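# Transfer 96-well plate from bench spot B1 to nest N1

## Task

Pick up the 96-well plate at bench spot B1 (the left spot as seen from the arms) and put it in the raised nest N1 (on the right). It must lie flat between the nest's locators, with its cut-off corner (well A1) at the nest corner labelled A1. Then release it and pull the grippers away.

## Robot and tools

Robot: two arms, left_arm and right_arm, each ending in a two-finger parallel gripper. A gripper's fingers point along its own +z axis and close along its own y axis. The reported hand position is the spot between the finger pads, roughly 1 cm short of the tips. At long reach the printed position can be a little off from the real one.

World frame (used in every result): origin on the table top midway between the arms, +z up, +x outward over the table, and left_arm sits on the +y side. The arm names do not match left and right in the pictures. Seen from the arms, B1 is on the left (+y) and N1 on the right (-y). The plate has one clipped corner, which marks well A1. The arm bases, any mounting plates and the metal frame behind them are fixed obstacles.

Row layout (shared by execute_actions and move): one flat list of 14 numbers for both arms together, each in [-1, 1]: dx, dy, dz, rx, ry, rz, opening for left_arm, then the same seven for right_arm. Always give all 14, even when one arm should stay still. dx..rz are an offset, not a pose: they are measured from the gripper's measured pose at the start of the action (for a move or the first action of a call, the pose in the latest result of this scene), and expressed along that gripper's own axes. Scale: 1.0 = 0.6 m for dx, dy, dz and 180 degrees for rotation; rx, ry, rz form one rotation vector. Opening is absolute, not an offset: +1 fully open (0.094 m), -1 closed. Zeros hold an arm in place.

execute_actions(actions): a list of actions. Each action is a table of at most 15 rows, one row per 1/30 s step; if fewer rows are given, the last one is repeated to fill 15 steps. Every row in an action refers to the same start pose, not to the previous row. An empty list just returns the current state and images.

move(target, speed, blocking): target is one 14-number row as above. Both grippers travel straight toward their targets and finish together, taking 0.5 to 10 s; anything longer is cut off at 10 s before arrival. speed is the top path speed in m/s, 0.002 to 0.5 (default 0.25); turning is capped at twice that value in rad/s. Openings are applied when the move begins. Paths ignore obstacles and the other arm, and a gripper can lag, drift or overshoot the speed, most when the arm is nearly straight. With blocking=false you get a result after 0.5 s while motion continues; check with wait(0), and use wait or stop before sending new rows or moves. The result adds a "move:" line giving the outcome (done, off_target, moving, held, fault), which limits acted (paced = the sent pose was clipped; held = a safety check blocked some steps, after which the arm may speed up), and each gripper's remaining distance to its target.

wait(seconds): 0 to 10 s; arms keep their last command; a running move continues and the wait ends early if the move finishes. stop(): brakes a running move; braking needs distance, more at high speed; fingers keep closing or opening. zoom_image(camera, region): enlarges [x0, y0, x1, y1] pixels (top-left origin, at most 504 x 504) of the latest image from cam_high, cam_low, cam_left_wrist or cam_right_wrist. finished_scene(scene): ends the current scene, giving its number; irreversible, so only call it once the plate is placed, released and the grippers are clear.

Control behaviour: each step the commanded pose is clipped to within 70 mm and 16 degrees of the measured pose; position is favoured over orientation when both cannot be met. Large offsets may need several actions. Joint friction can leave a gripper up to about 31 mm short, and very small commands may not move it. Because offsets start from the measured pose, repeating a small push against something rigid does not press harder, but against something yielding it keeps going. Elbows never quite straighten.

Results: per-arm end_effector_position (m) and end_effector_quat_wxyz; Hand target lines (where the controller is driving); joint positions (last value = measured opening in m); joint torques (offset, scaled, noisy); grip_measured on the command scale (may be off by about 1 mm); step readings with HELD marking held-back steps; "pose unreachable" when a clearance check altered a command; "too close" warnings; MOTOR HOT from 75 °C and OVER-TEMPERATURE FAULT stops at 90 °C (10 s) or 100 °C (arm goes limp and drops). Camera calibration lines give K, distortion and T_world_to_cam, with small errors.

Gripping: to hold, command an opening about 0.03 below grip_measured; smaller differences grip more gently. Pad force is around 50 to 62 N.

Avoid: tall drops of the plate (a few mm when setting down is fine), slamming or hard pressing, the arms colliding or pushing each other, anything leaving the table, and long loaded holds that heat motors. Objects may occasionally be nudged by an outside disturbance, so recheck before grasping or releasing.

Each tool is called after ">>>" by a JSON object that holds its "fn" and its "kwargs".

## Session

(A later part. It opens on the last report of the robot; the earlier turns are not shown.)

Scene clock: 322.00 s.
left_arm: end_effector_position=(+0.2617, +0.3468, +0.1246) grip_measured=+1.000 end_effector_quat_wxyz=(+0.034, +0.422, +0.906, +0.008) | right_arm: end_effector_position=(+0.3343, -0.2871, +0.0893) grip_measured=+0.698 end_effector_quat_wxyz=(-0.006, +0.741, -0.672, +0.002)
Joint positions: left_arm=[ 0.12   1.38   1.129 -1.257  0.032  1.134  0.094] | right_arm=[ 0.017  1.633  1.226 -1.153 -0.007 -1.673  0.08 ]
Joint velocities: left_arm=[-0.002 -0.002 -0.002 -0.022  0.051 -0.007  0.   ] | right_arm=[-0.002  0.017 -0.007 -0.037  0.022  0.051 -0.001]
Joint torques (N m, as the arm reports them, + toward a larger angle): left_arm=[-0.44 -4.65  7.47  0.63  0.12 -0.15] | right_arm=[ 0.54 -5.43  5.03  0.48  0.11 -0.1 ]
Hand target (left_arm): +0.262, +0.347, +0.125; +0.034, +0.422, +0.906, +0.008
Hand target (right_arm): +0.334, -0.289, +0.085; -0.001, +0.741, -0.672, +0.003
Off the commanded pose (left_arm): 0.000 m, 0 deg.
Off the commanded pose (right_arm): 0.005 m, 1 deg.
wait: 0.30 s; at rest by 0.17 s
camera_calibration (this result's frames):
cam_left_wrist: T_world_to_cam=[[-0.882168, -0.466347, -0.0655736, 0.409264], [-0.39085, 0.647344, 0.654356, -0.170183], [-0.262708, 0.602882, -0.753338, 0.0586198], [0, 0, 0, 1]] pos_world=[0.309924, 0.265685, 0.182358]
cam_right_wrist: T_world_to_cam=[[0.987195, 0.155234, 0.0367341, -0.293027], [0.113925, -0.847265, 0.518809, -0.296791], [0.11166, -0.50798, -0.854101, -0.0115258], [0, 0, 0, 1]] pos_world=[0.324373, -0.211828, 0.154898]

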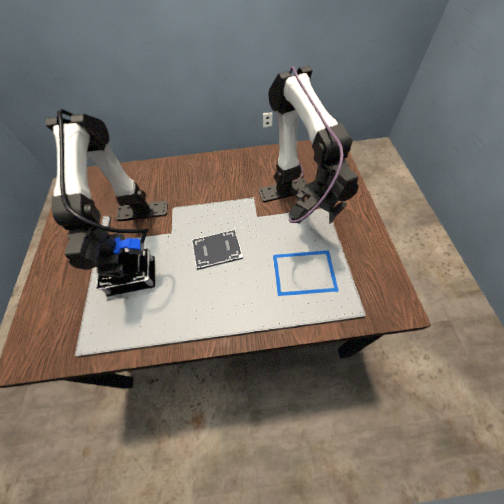

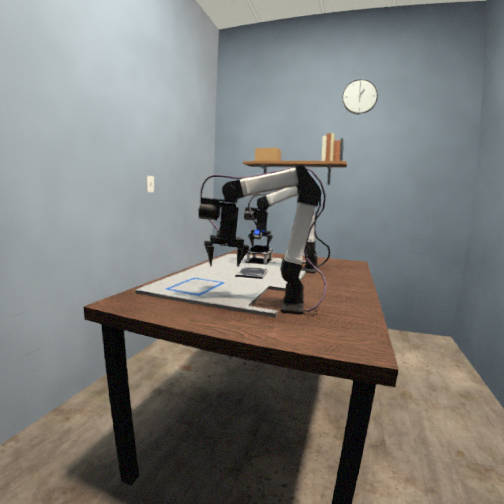

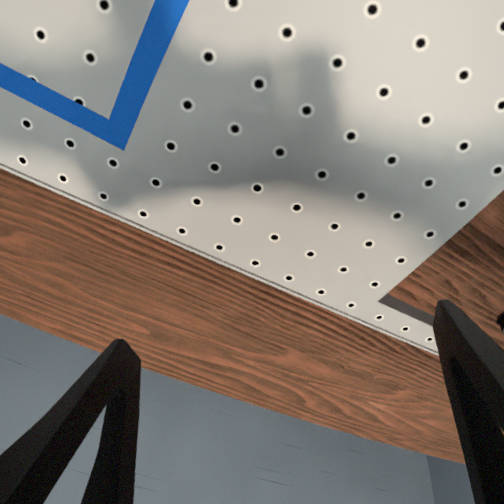

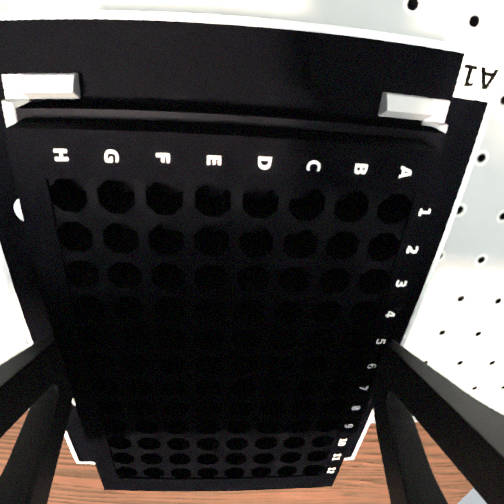

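>>> {"fn": "execute_actions", "kwargs": {"actions": [[[0,0,0,0,0,0,1,0.002,0.0032,0.006,-0.0024,0.002,0,0.672],[0,0,0,0,0,0,1,0.002,0.0032,0.007,-0.0024,0.002,0,0.672],[0,0,0,0,0,0,1,0.002,0.0032,0.008,-0.0024,0.002,0,0.672],[0,0,0,0,0,0,1,0.002,0.0032,0.009,-0.0024,0.002,0,0.672],[0,0,0,0,0,0,1,0.002,0.0032,0.010,-0.0024,0.002,0,0.672],[0,0,0,0,0,0,1,0.002,0.0032,0.011,-0.0024,0.002,0,0.672],[0,0,0,0,0,0,1,0.002,0.0032,0.012,-0.0024,0.002,0,0.672],[0,0,0,0,0,0,1,0.002,0.0032,0.013,-0.0024,0.002,0,0.672],[0,0,0,0,0,0,1,0.002,0.0032,0.014,-0.0024,0.002,0,0.672],[0,0,0,0,0,0,1,0.002,0.0032,0.015,-0.0024,0.002,0,0.672],[0,0,0,0,0,0,1,0.002,0.0032,0.016,-0.0024,0.002,0,0.672],[0,0,0,0,0,0,1,0.002,0.0032,0.017,-0.0024,0.002,0,0.672],[0,0,0,0,0,0,1,0.002,0.0032,0.018,-0.0024,0.002,0,0.672]]]}}

>>> {"fn": "wait", "kwargs": {"seconds": 0.3}}

Scene clock: 336.70 s.
left_arm: end_effector_position=(+0.2617, +0.3468, +0.1246) grip_measured=+1.000 end_effector_quat_wxyz=(+0.034, +0.422, +0.906, +0.008) | right_arm: end_effector_position=(+0.3333, -0.2872, +0.0847) grip_measured=+0.698 end_effector_quat_wxyz=(-0.006, +0.741, -0.672, +0.002)
Joint positions: left_arm=[ 0.12   1.38   1.129 -1.257  0.032  1.134  0.094] | right_arm=[ 0.017  1.633  1.208 -1.135 -0.007 -1.673  0.08 ]
Joint velocities: left_arm=[ 0.007 -0.012 -0.002  0.066 -0.066 -0.022  0.   ] | right_arm=[ 0.002 -0.007 -0.032 -0.066 -0.007 -0.066 -0.001]
Joint torques (N m, as the arm reports them, + toward a larger angle): left_arm=[-0.4  -4.63  7.53  0.62  0.13 -0.15] | right_arm=[ 0.49 -5.17  4.76  0.5   0.06 -0.11]
Hand target (left_arm): +0.262, +0.347, +0.125; +0.034, +0.422, +0.906, +0.008
Hand target (right_arm): +0.333, -0.289, +0.079; -0.001, +0.741, -0.672, +0.002
Off the commanded pose (left_arm): 0.000 m, 0 deg.
Off the commanded pose (right_arm): 0.006 m, 1 deg.
Step readings (end_effector_position):
0: left_arm (+0.2617, +0.3468, +0.1246) | right_arm (+0.3344, -0.2872, +0.0893)
1: left_arm (+0.2617, +0.3468, +0.1246) | right_arm (+0.3344, -0.2872, +0.0893)
2: left_arm (+0.2617, +0.3468, +0.1246) | right_arm (+0.3344, -0.2872, +0.0893)
4: left_arm (+0.2617, +0.3468, +0.1246) | right_arm (+0.3345, -0.2872, +0.0893)
8: left_arm (+0.2617, +0.3468, +0.1246) | right_arm (+0.3339, -0.2872, +0.0876)
15: end_effector_position above
camera_calibration (this result's frames):
cam_left_wrist: T_world_to_cam=[[-0.882168, -0.466347, -0.0655736, 0.409264], [-0.39085, 0.647344, 0.654356, -0.170183], [-0.262708, 0.602882, -0.753338, 0.0586198], [0, 0, 0, 1]] pos_world=[0.309924, 0.265685, 0.182358]
cam_right_wrist: T_world_to_cam=[[0.987223, 0.155243, 0.0359207, -0.291785], [0.114318, -0.847069, 0.519042, -0.294413], [0.111005, -0.508304, -0.853994, -0.0152949], [0, 0, 0, 1]] pos_world=[0.323412, -0.211865, 0.150232]

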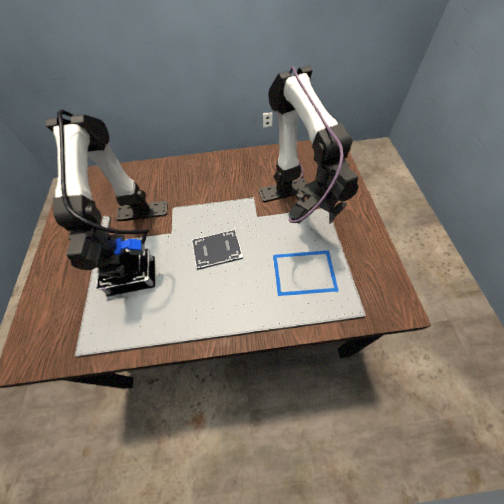

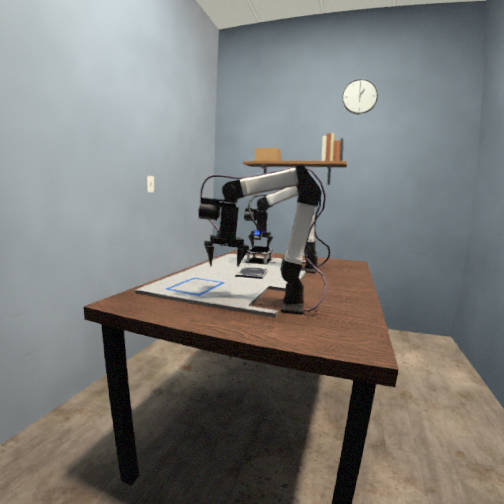

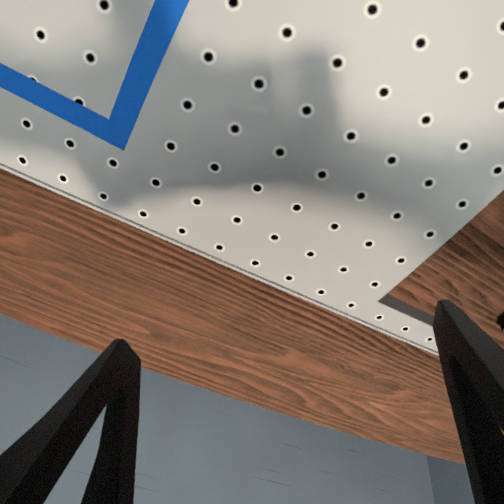

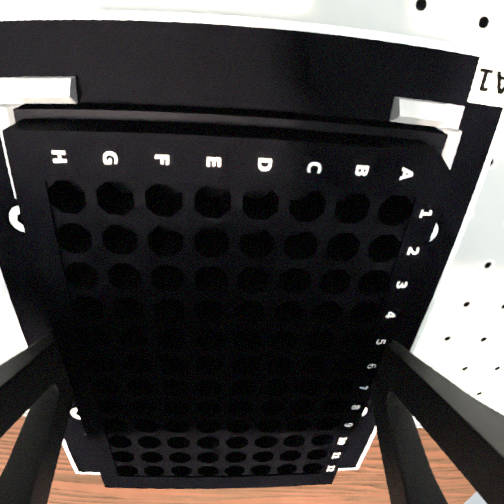

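Scene clock: 337.00 s.
left_arm: end_effector_position=(+0.2617, +0.3468, +0.1246) grip_measured=+1.000 end_effector_quat_wxyz=(+0.034, +0.422, +0.906, +0.008) | right_arm: end_effector_position=(+0.3332, -0.2872, +0.0846) grip_measured=+0.698 end_effector_quat_wxyz=(-0.006, +0.741, -0.672, +0.002)
Joint positions: left_arm=[ 0.12   1.38   1.129 -1.257  0.032  1.134  0.094] | right_arm=[ 0.017  1.633  1.207 -1.135 -0.007 -1.673  0.08 ]
Joint velocities: left_arm=[ 0.002  0.002 -0.012 -0.022 -0.037  0.037  0.   ] | right_arm=[-0.002 -0.002 -0.017  0.007  0.022 -0.066  0.001]
Joint torques (N m, as the arm reports them, + toward a larger angle): left_arm=[-0.45 -4.68  7.62  0.61  0.13 -0.16] | right_arm=[ 0.47 -5.23  4.74  0.51  0.07 -0.1 ]
Hand target (left_arm): +0.262, +0.347, +0.125; +0.034, +0.422, +0.906, +0.008
Hand target (right_arm): +0.333, -0.289, +0.079; -0.001, +0.741, -0.672, +0.001
Off the commanded pose (left_arm): 0.000 m, 0 deg.
Off the commanded pose (right_arm): 0.006 m, 1 deg.
wait: 0.30 s; at rest by 0.17 s
camera_calibration (this result's frames):
cam_left_wrist: T_world_to_cam=[[-0.882168, -0.466347, -0.0655736, 0.409264], [-0.39085, 0.647344, 0.654356, -0.170183], [-0.262708, 0.602882, -0.753338, 0.0586198], [0, 0, 0, 1]] pos_world=[0.309924, 0.265685, 0.182358]
cam_right_wrist: T_world_to_cam=[[0.987223, 0.155243, 0.0359207, -0.291764], [0.114318, -0.847069, 0.519042, -0.294362], [0.111005, -0.508304, -0.853994, -0.0153737], [0, 0, 0, 1]] pos_world=[0.323394, -0.211865, 0.150137]

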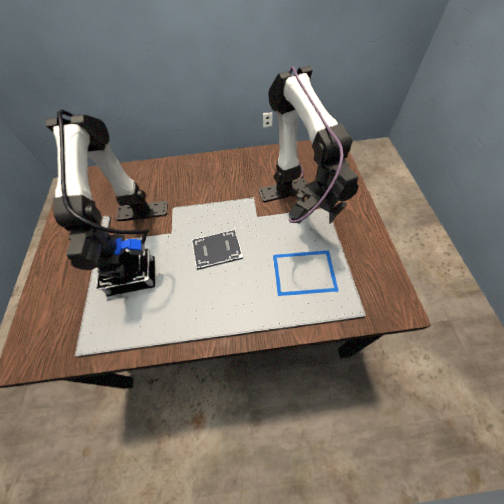

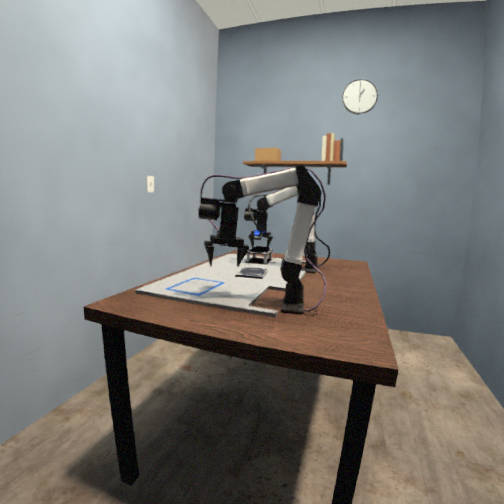

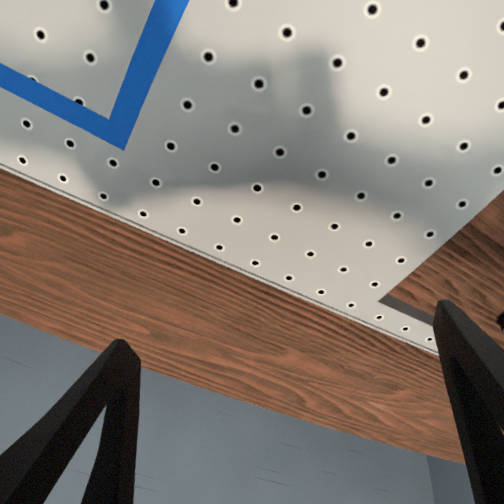

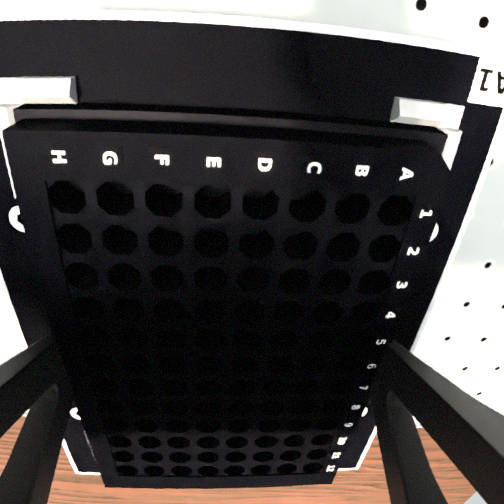

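>>> {"fn": "execute_actions", "kwargs": {"actions": [[[0,0,0,0,0,0,1,0,0,0.004,0,0,0,0.685],[0,0,0,0,0,0,1,0,0,0.003,0,0,0,0.70],[0,0,0,0,0,0,1,0,0,0.002,0,0,0,0.71],[0,0,0,0,0,0,1,0,0,0.001,0,0,0,0.72],[0,0,0,0,0,0,1,0,0,0,0,0,0,0.73],[0,0,0,0,0,0,1,0,0,0,0,0,0,0.745],[0,0,0,0,0,0,1,0,0,0,0,0,0,0.76],[0,0,0,0,0,0,1,0,0,0,0,0,0,0.78],[0,0,0,0,0,0,1,0,0,0,0,0,0,0.81],[0,0,0,0,0,0,1,0,0,0,0,0,0,0.85],[0,0,0,0,0,0,1,0,0,0,0,0,0,0.89],[0,0,0,0,0,0,1,0,0,0,0,0,0,0.93],[0,0,0,0,0,0,1,0,0,0,0,0,0,0.97],[0,0,0,0,0,0,1,0,0,0,0,0,0,1],[0,0,0,0,0,0,1,0,0,0,0,0,0,1]]]}}

>>> {"fn": "move", "kwargs": {"target": [0,0,0,0,0,0,1, 0,0,-0.13,0,0,0,1], "speed": 0.15}}

Scene clock: 346.37 s.
left_arm: end_effector_position=(+0.2617, +0.3468, +0.1246) grip_measured=+1.000 end_effector_quat_wxyz=(+0.034, +0.422, +0.906, +0.008) | right_arm: end_effector_position=(+0.3383, -0.2867, +0.0855) grip_measured=+0.997 end_effector_quat_wxyz=(-0.014, +0.741, -0.671, +0.008)
Joint positions: left_arm=[ 0.12   1.38   1.129 -1.257  0.032  1.134  0.094] | right_arm=[ 0.017  1.633  1.21  -1.118 -0.009 -1.673  0.094]
Joint velocities: left_arm=[-0.002  0.002 -0.012  0.022  0.007 -0.037  0.   ] | right_arm=[-0.007 -0.002 -0.002 -0.022 -0.051  0.051  0.006]
Joint torques (N m, as the arm reports them, + toward a larger angle): left_arm=[-0.42 -4.65  7.52  0.63  0.13 -0.14] | right_arm=[ 0.55 -5.87  5.9   0.28  0.02 -0.08]
Hand target (left_arm): +0.262, +0.347, +0.125; +0.034, +0.422, +0.906, +0.008
Hand target (right_arm): +0.333, -0.287, +0.085; -0.006, +0.741, -0.672, +0.002
Off the commanded pose (left_arm): 0.000 m, 0 deg.
Off the commanded pose (right_arm): 0.005 m, 1 deg.
Step readings (end_effector_position):
0: left_arm (+0.2617, +0.3468, +0.1246) | right_arm (+0.3332, -0.2872, +0.0846)
1: left_arm (+0.2617, +0.3468, +0.1246) | right_arm (+0.3332, -0.2872, +0.0846)
2: left_arm (+0.2617, +0.3468, +0.1246) | right_arm (+0.3332, -0.2872, +0.0846)
4: left_arm (+0.2617, +0.3468, +0.1246) | right_arm (+0.3332, -0.2872, +0.0846)
8: left_arm (+0.2617, +0.3468, +0.1246) | right_arm (+0.3334, -0.2872, +0.0846)
15: end_effector_position above
camera_calibration (this result's frames):
cam_left_wrist: T_world_to_cam=[[-0.882168, -0.466347, -0.0655736, 0.409264], [-0.39085, 0.647344, 0.654356, -0.170183], [-0.262708, 0.602882, -0.753338, 0.0586198], [0, 0, 0, 1]] pos_world=[0.309924, 0.265685, 0.182358]
cam_right_wrist: T_world_to_cam=[[0.986303, 0.155177, 0.055908, -0.298234], [0.104062, -0.84841, 0.519011, -0.291921], [0.127972, -0.506084, -0.852937, -0.0201669], [0, 0, 0, 1]] pos_world=[0.327108, -0.211596, 0.150983]

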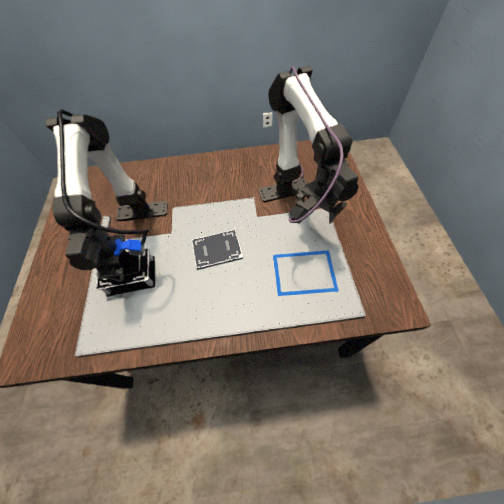

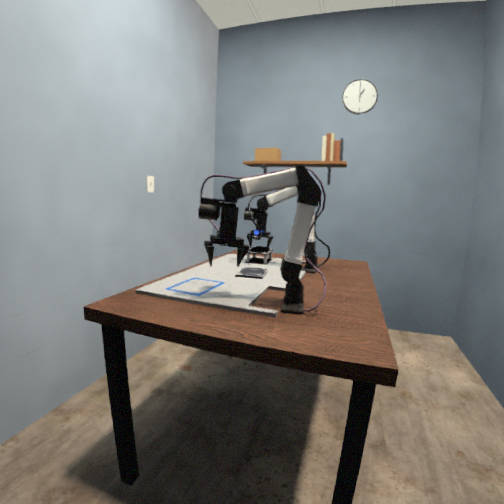

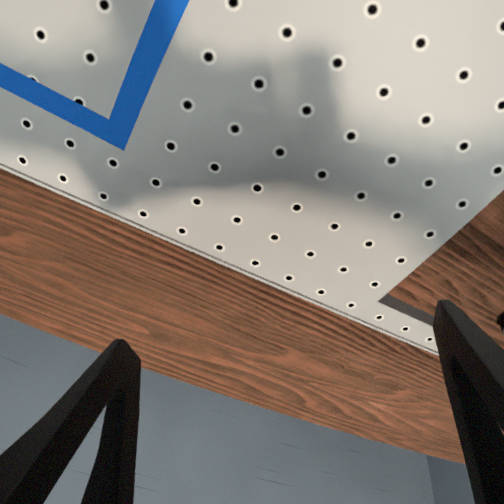

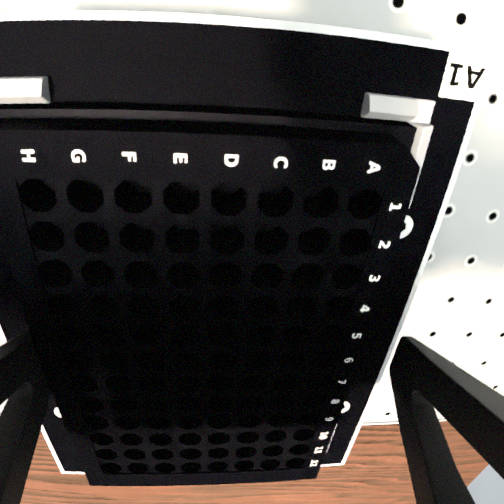

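Scene clock: 347.53 s.
left_arm: end_effector_position=(+0.2617, +0.3468, +0.1246) grip_measured=+1.000 end_effector_quat_wxyz=(+0.034, +0.422, +0.906, +0.008) | right_arm: end_effector_position=(+0.3351, -0.2867, +0.1571) grip_measured=+1.000 end_effector_quat_wxyz=(-0.010, +0.741, -0.672, +0.004)
Joint positions: left_arm=[ 0.12   1.38   1.129 -1.257  0.032  1.134  0.094] | right_arm=[ 0.017  1.621  1.483 -1.415 -0.009 -1.673  0.094]
Joint velocities: left_arm=[ 0.007  0.012 -0.012 -0.022  0.037 -0.007  0.   ] | right_arm=[-0.002  0.002 -0.012 -0.007 -0.007  0.007  0.   ]
Joint torques (N m, as the arm reports them, + toward a larger angle): left_arm=[-0.45 -4.71  7.55  0.62  0.11 -0.13] | right_arm=[ 0.71 -6.48  7.38  0.32 -0.01 -0.07]
Hand target (left_arm): +0.262, +0.347, +0.125; +0.034, +0.422, +0.906, +0.008
Hand target (right_arm): +0.335, -0.286, +0.163; -0.013, +0.741, -0.671, +0.008
Off the commanded pose (left_arm): 0.000 m, 0 deg.
Off the commanded pose (right_arm): 0.006 m, 1 deg.
move: done
camera_calibration (this result's frames):
cam_left_wrist: T_world_to_cam=[[-0.882168, -0.466347, -0.0655736, 0.409264], [-0.39085, 0.647344, 0.654356, -0.170183], [-0.262708, 0.602882, -0.753338, 0.0586198], [0, 0, 0, 1]] pos_world=[0.309924, 0.265685, 0.182358]
cam_right_wrist: T_world_to_cam=[[0.986896, 0.155175, 0.0442478, -0.297495], [0.110192, -0.848433, 0.517705, -0.330593], [0.117876, -0.506045, -0.854414, 0.0449292], [0, 0, 0, 1]] pos_world=[0.324729, -0.211586, 0.222701]

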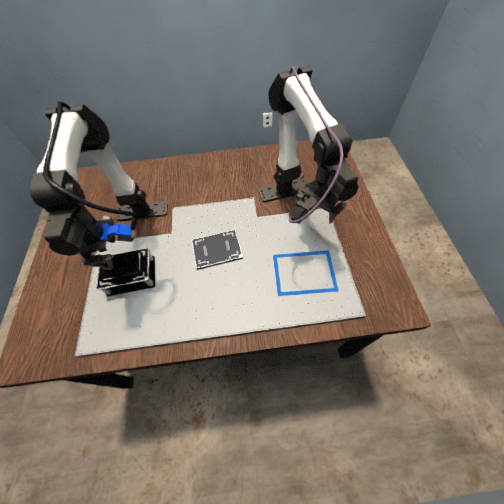

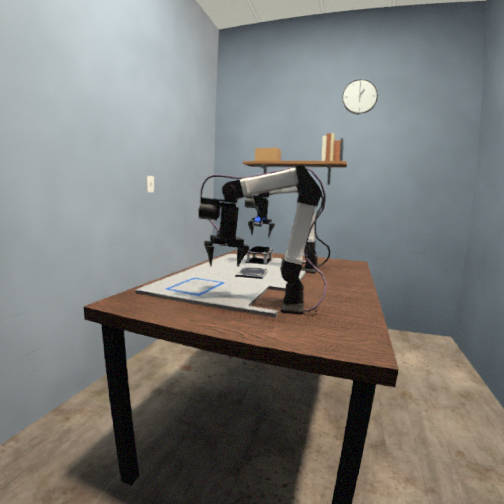

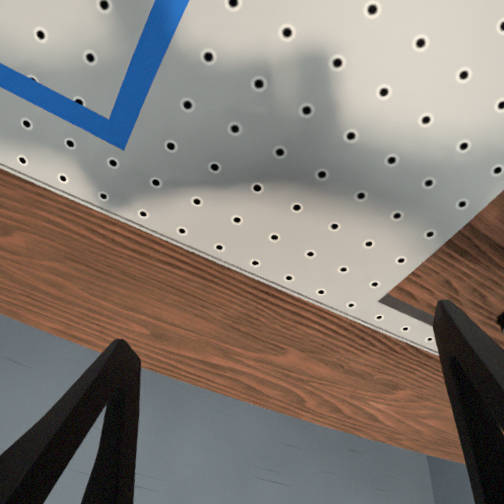

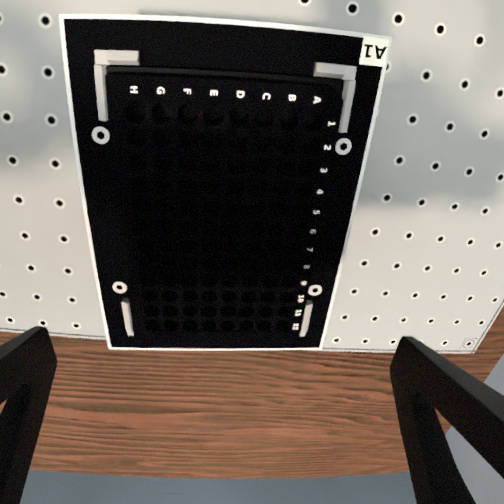

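>>> {"fn": "zoom_image", "kwargs": {"camera": "cam_right_wrist", "region": [60, 20, 400, 360]}}

>>> {"fn": "zoom_image", "kwargs": {"camera": "cam_high", "region": [80, 235, 170, 305]}}

>>> {"fn": "zoom_image", "kwargs": {"camera": "cam_low", "region": [235, 235, 285, 270]}}

Region (60, 20, 400, 360) of cam_right_wrist's 504x504 image, scaled by 1.482, with more detail than that image has.

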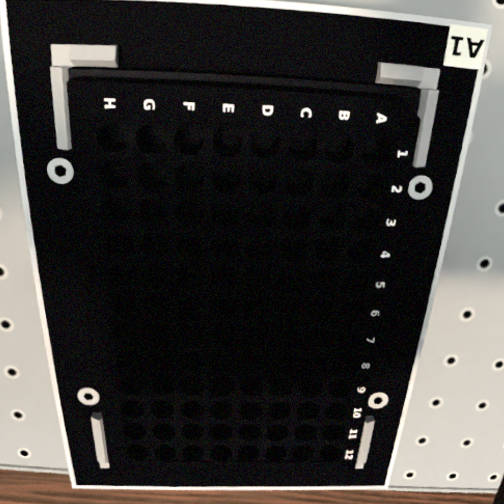

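Region (80, 235, 170, 305) of cam_high's 504x504 image, scaled by 5.600, with more detail than that image has.

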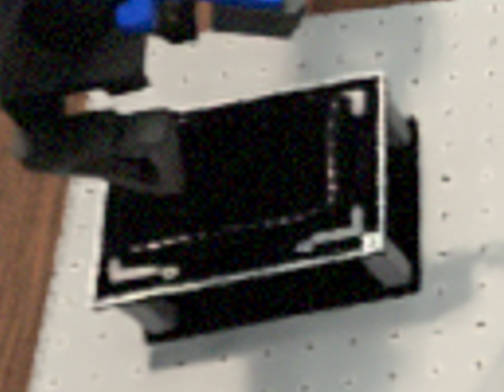

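Region (235, 235, 285, 270) of cam_low's 504x504 image, scaled by 10.080, with more detail than that image has; it fills the top 353 rows of this view, and the rest is white.

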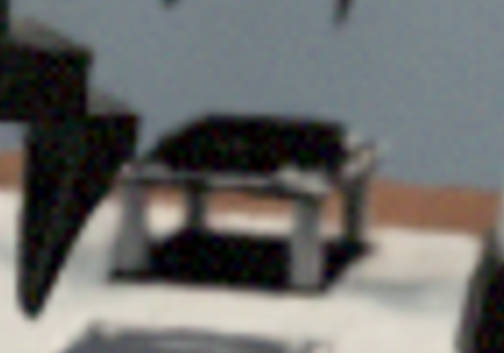

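>>> {"fn": "move", "kwargs": {"target": [0,0,0,0,0,0,1, 0.22,0.03,-0.03,0,0,0.1,1], "speed": 0.3}}

>>> {"fn": "zoom_image", "kwargs": {"camera": "cam_right_wrist", "region": [60, 0, 460, 200]}}

Scene clock: 360.87 s.
left_arm: end_effector_position=(+0.2617, +0.3468, +0.1246) grip_measured=+1.000 end_effector_quat_wxyz=(+0.034, +0.422, +0.906, +0.008) | right_arm: end_effector_position=(+0.3290, -0.4188, +0.1745) grip_measured=+1.000 end_effector_quat_wxyz=(+0.016, -0.622, +0.783, -0.005)
Joint positions: left_arm=[ 0.12   1.38   1.129 -1.257  0.032  1.134  0.094] | right_arm=[-0.428  1.715  1.657 -1.489 -0.025 -1.793  0.094]
Joint velocities: left_arm=[ 0.002 -0.007 -0.002 -0.022  0.022 -0.066  0.   ] | right_arm=[-0.002 -0.007  0.002 -0.037  0.007 -0.022  0.   ]
Joint torques (N m, as the arm reports them, + toward a larger angle): left_arm=[-0.44 -4.67  7.58  0.61  0.13 -0.16] | right_arm=[ 0.42 -5.52  7.48  0.32 -0.12 -0.22]
Hand target (left_arm): +0.262, +0.347, +0.125; +0.034, +0.422, +0.906, +0.008
Hand target (right_arm): +0.331, -0.418, +0.175; +0.019, -0.626, +0.779, +0.001
Off the commanded pose (left_arm): 0.000 m, 0 deg.
Off the commanded pose (right_arm): 0.002 m, 1 deg.
move: done
camera_calibration (this result's frames):
cam_left_wrist: T_world_to_cam=[[-0.882168, -0.466347, -0.0655736, 0.409264], [-0.39085, 0.647344, 0.654356, -0.170183], [-0.262708, 0.602882, -0.753338, 0.0586198], [0, 0, 0, 1]] pos_world=[0.309924, 0.265685, 0.182358]
cam_right_wrist: T_world_to_cam=[[0.984161, -0.169027, 0.0534593, -0.408256], [-0.172531, -0.843896, 0.508008, -0.354428], [-0.0407529, -0.509185, -0.859692, 0.0455098], [0, 0, 0, 1]] pos_world=[0.342494, -0.344934, 0.241002]

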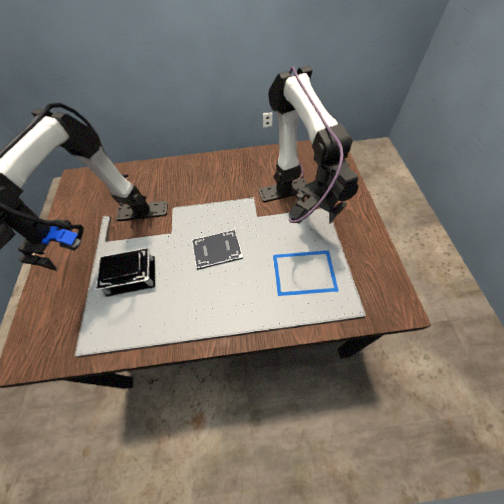

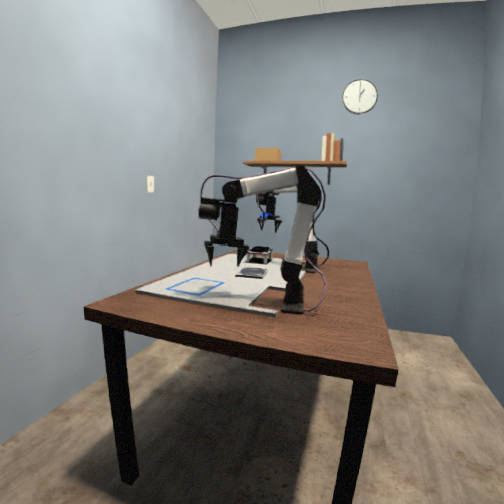

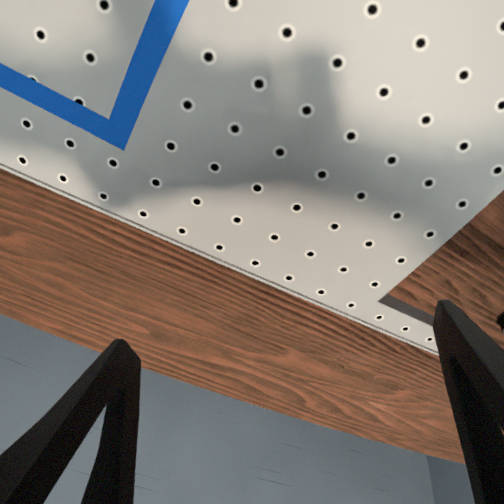

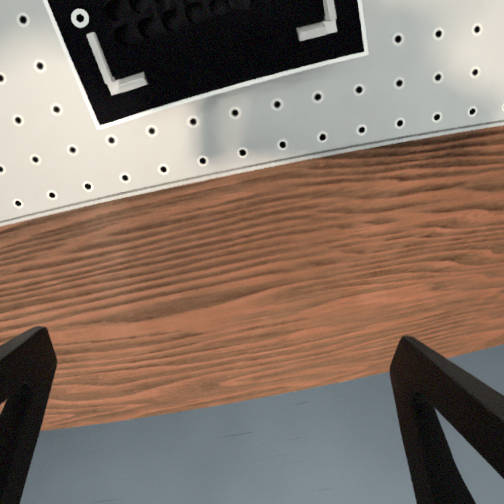

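Region (60, 0, 460, 200) of cam_right_wrist's 504x504 image, scaled by 1.260, with more detail than that image has.

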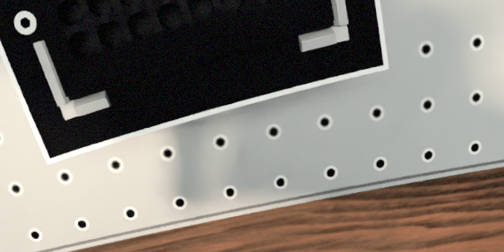

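Both far locators are fully visible with their chamfers, so the plate is inside at that end too.

>>> {"fn": "finished_scene", "kwargs": {"scene": 2}}

The scene is finished: the task was done.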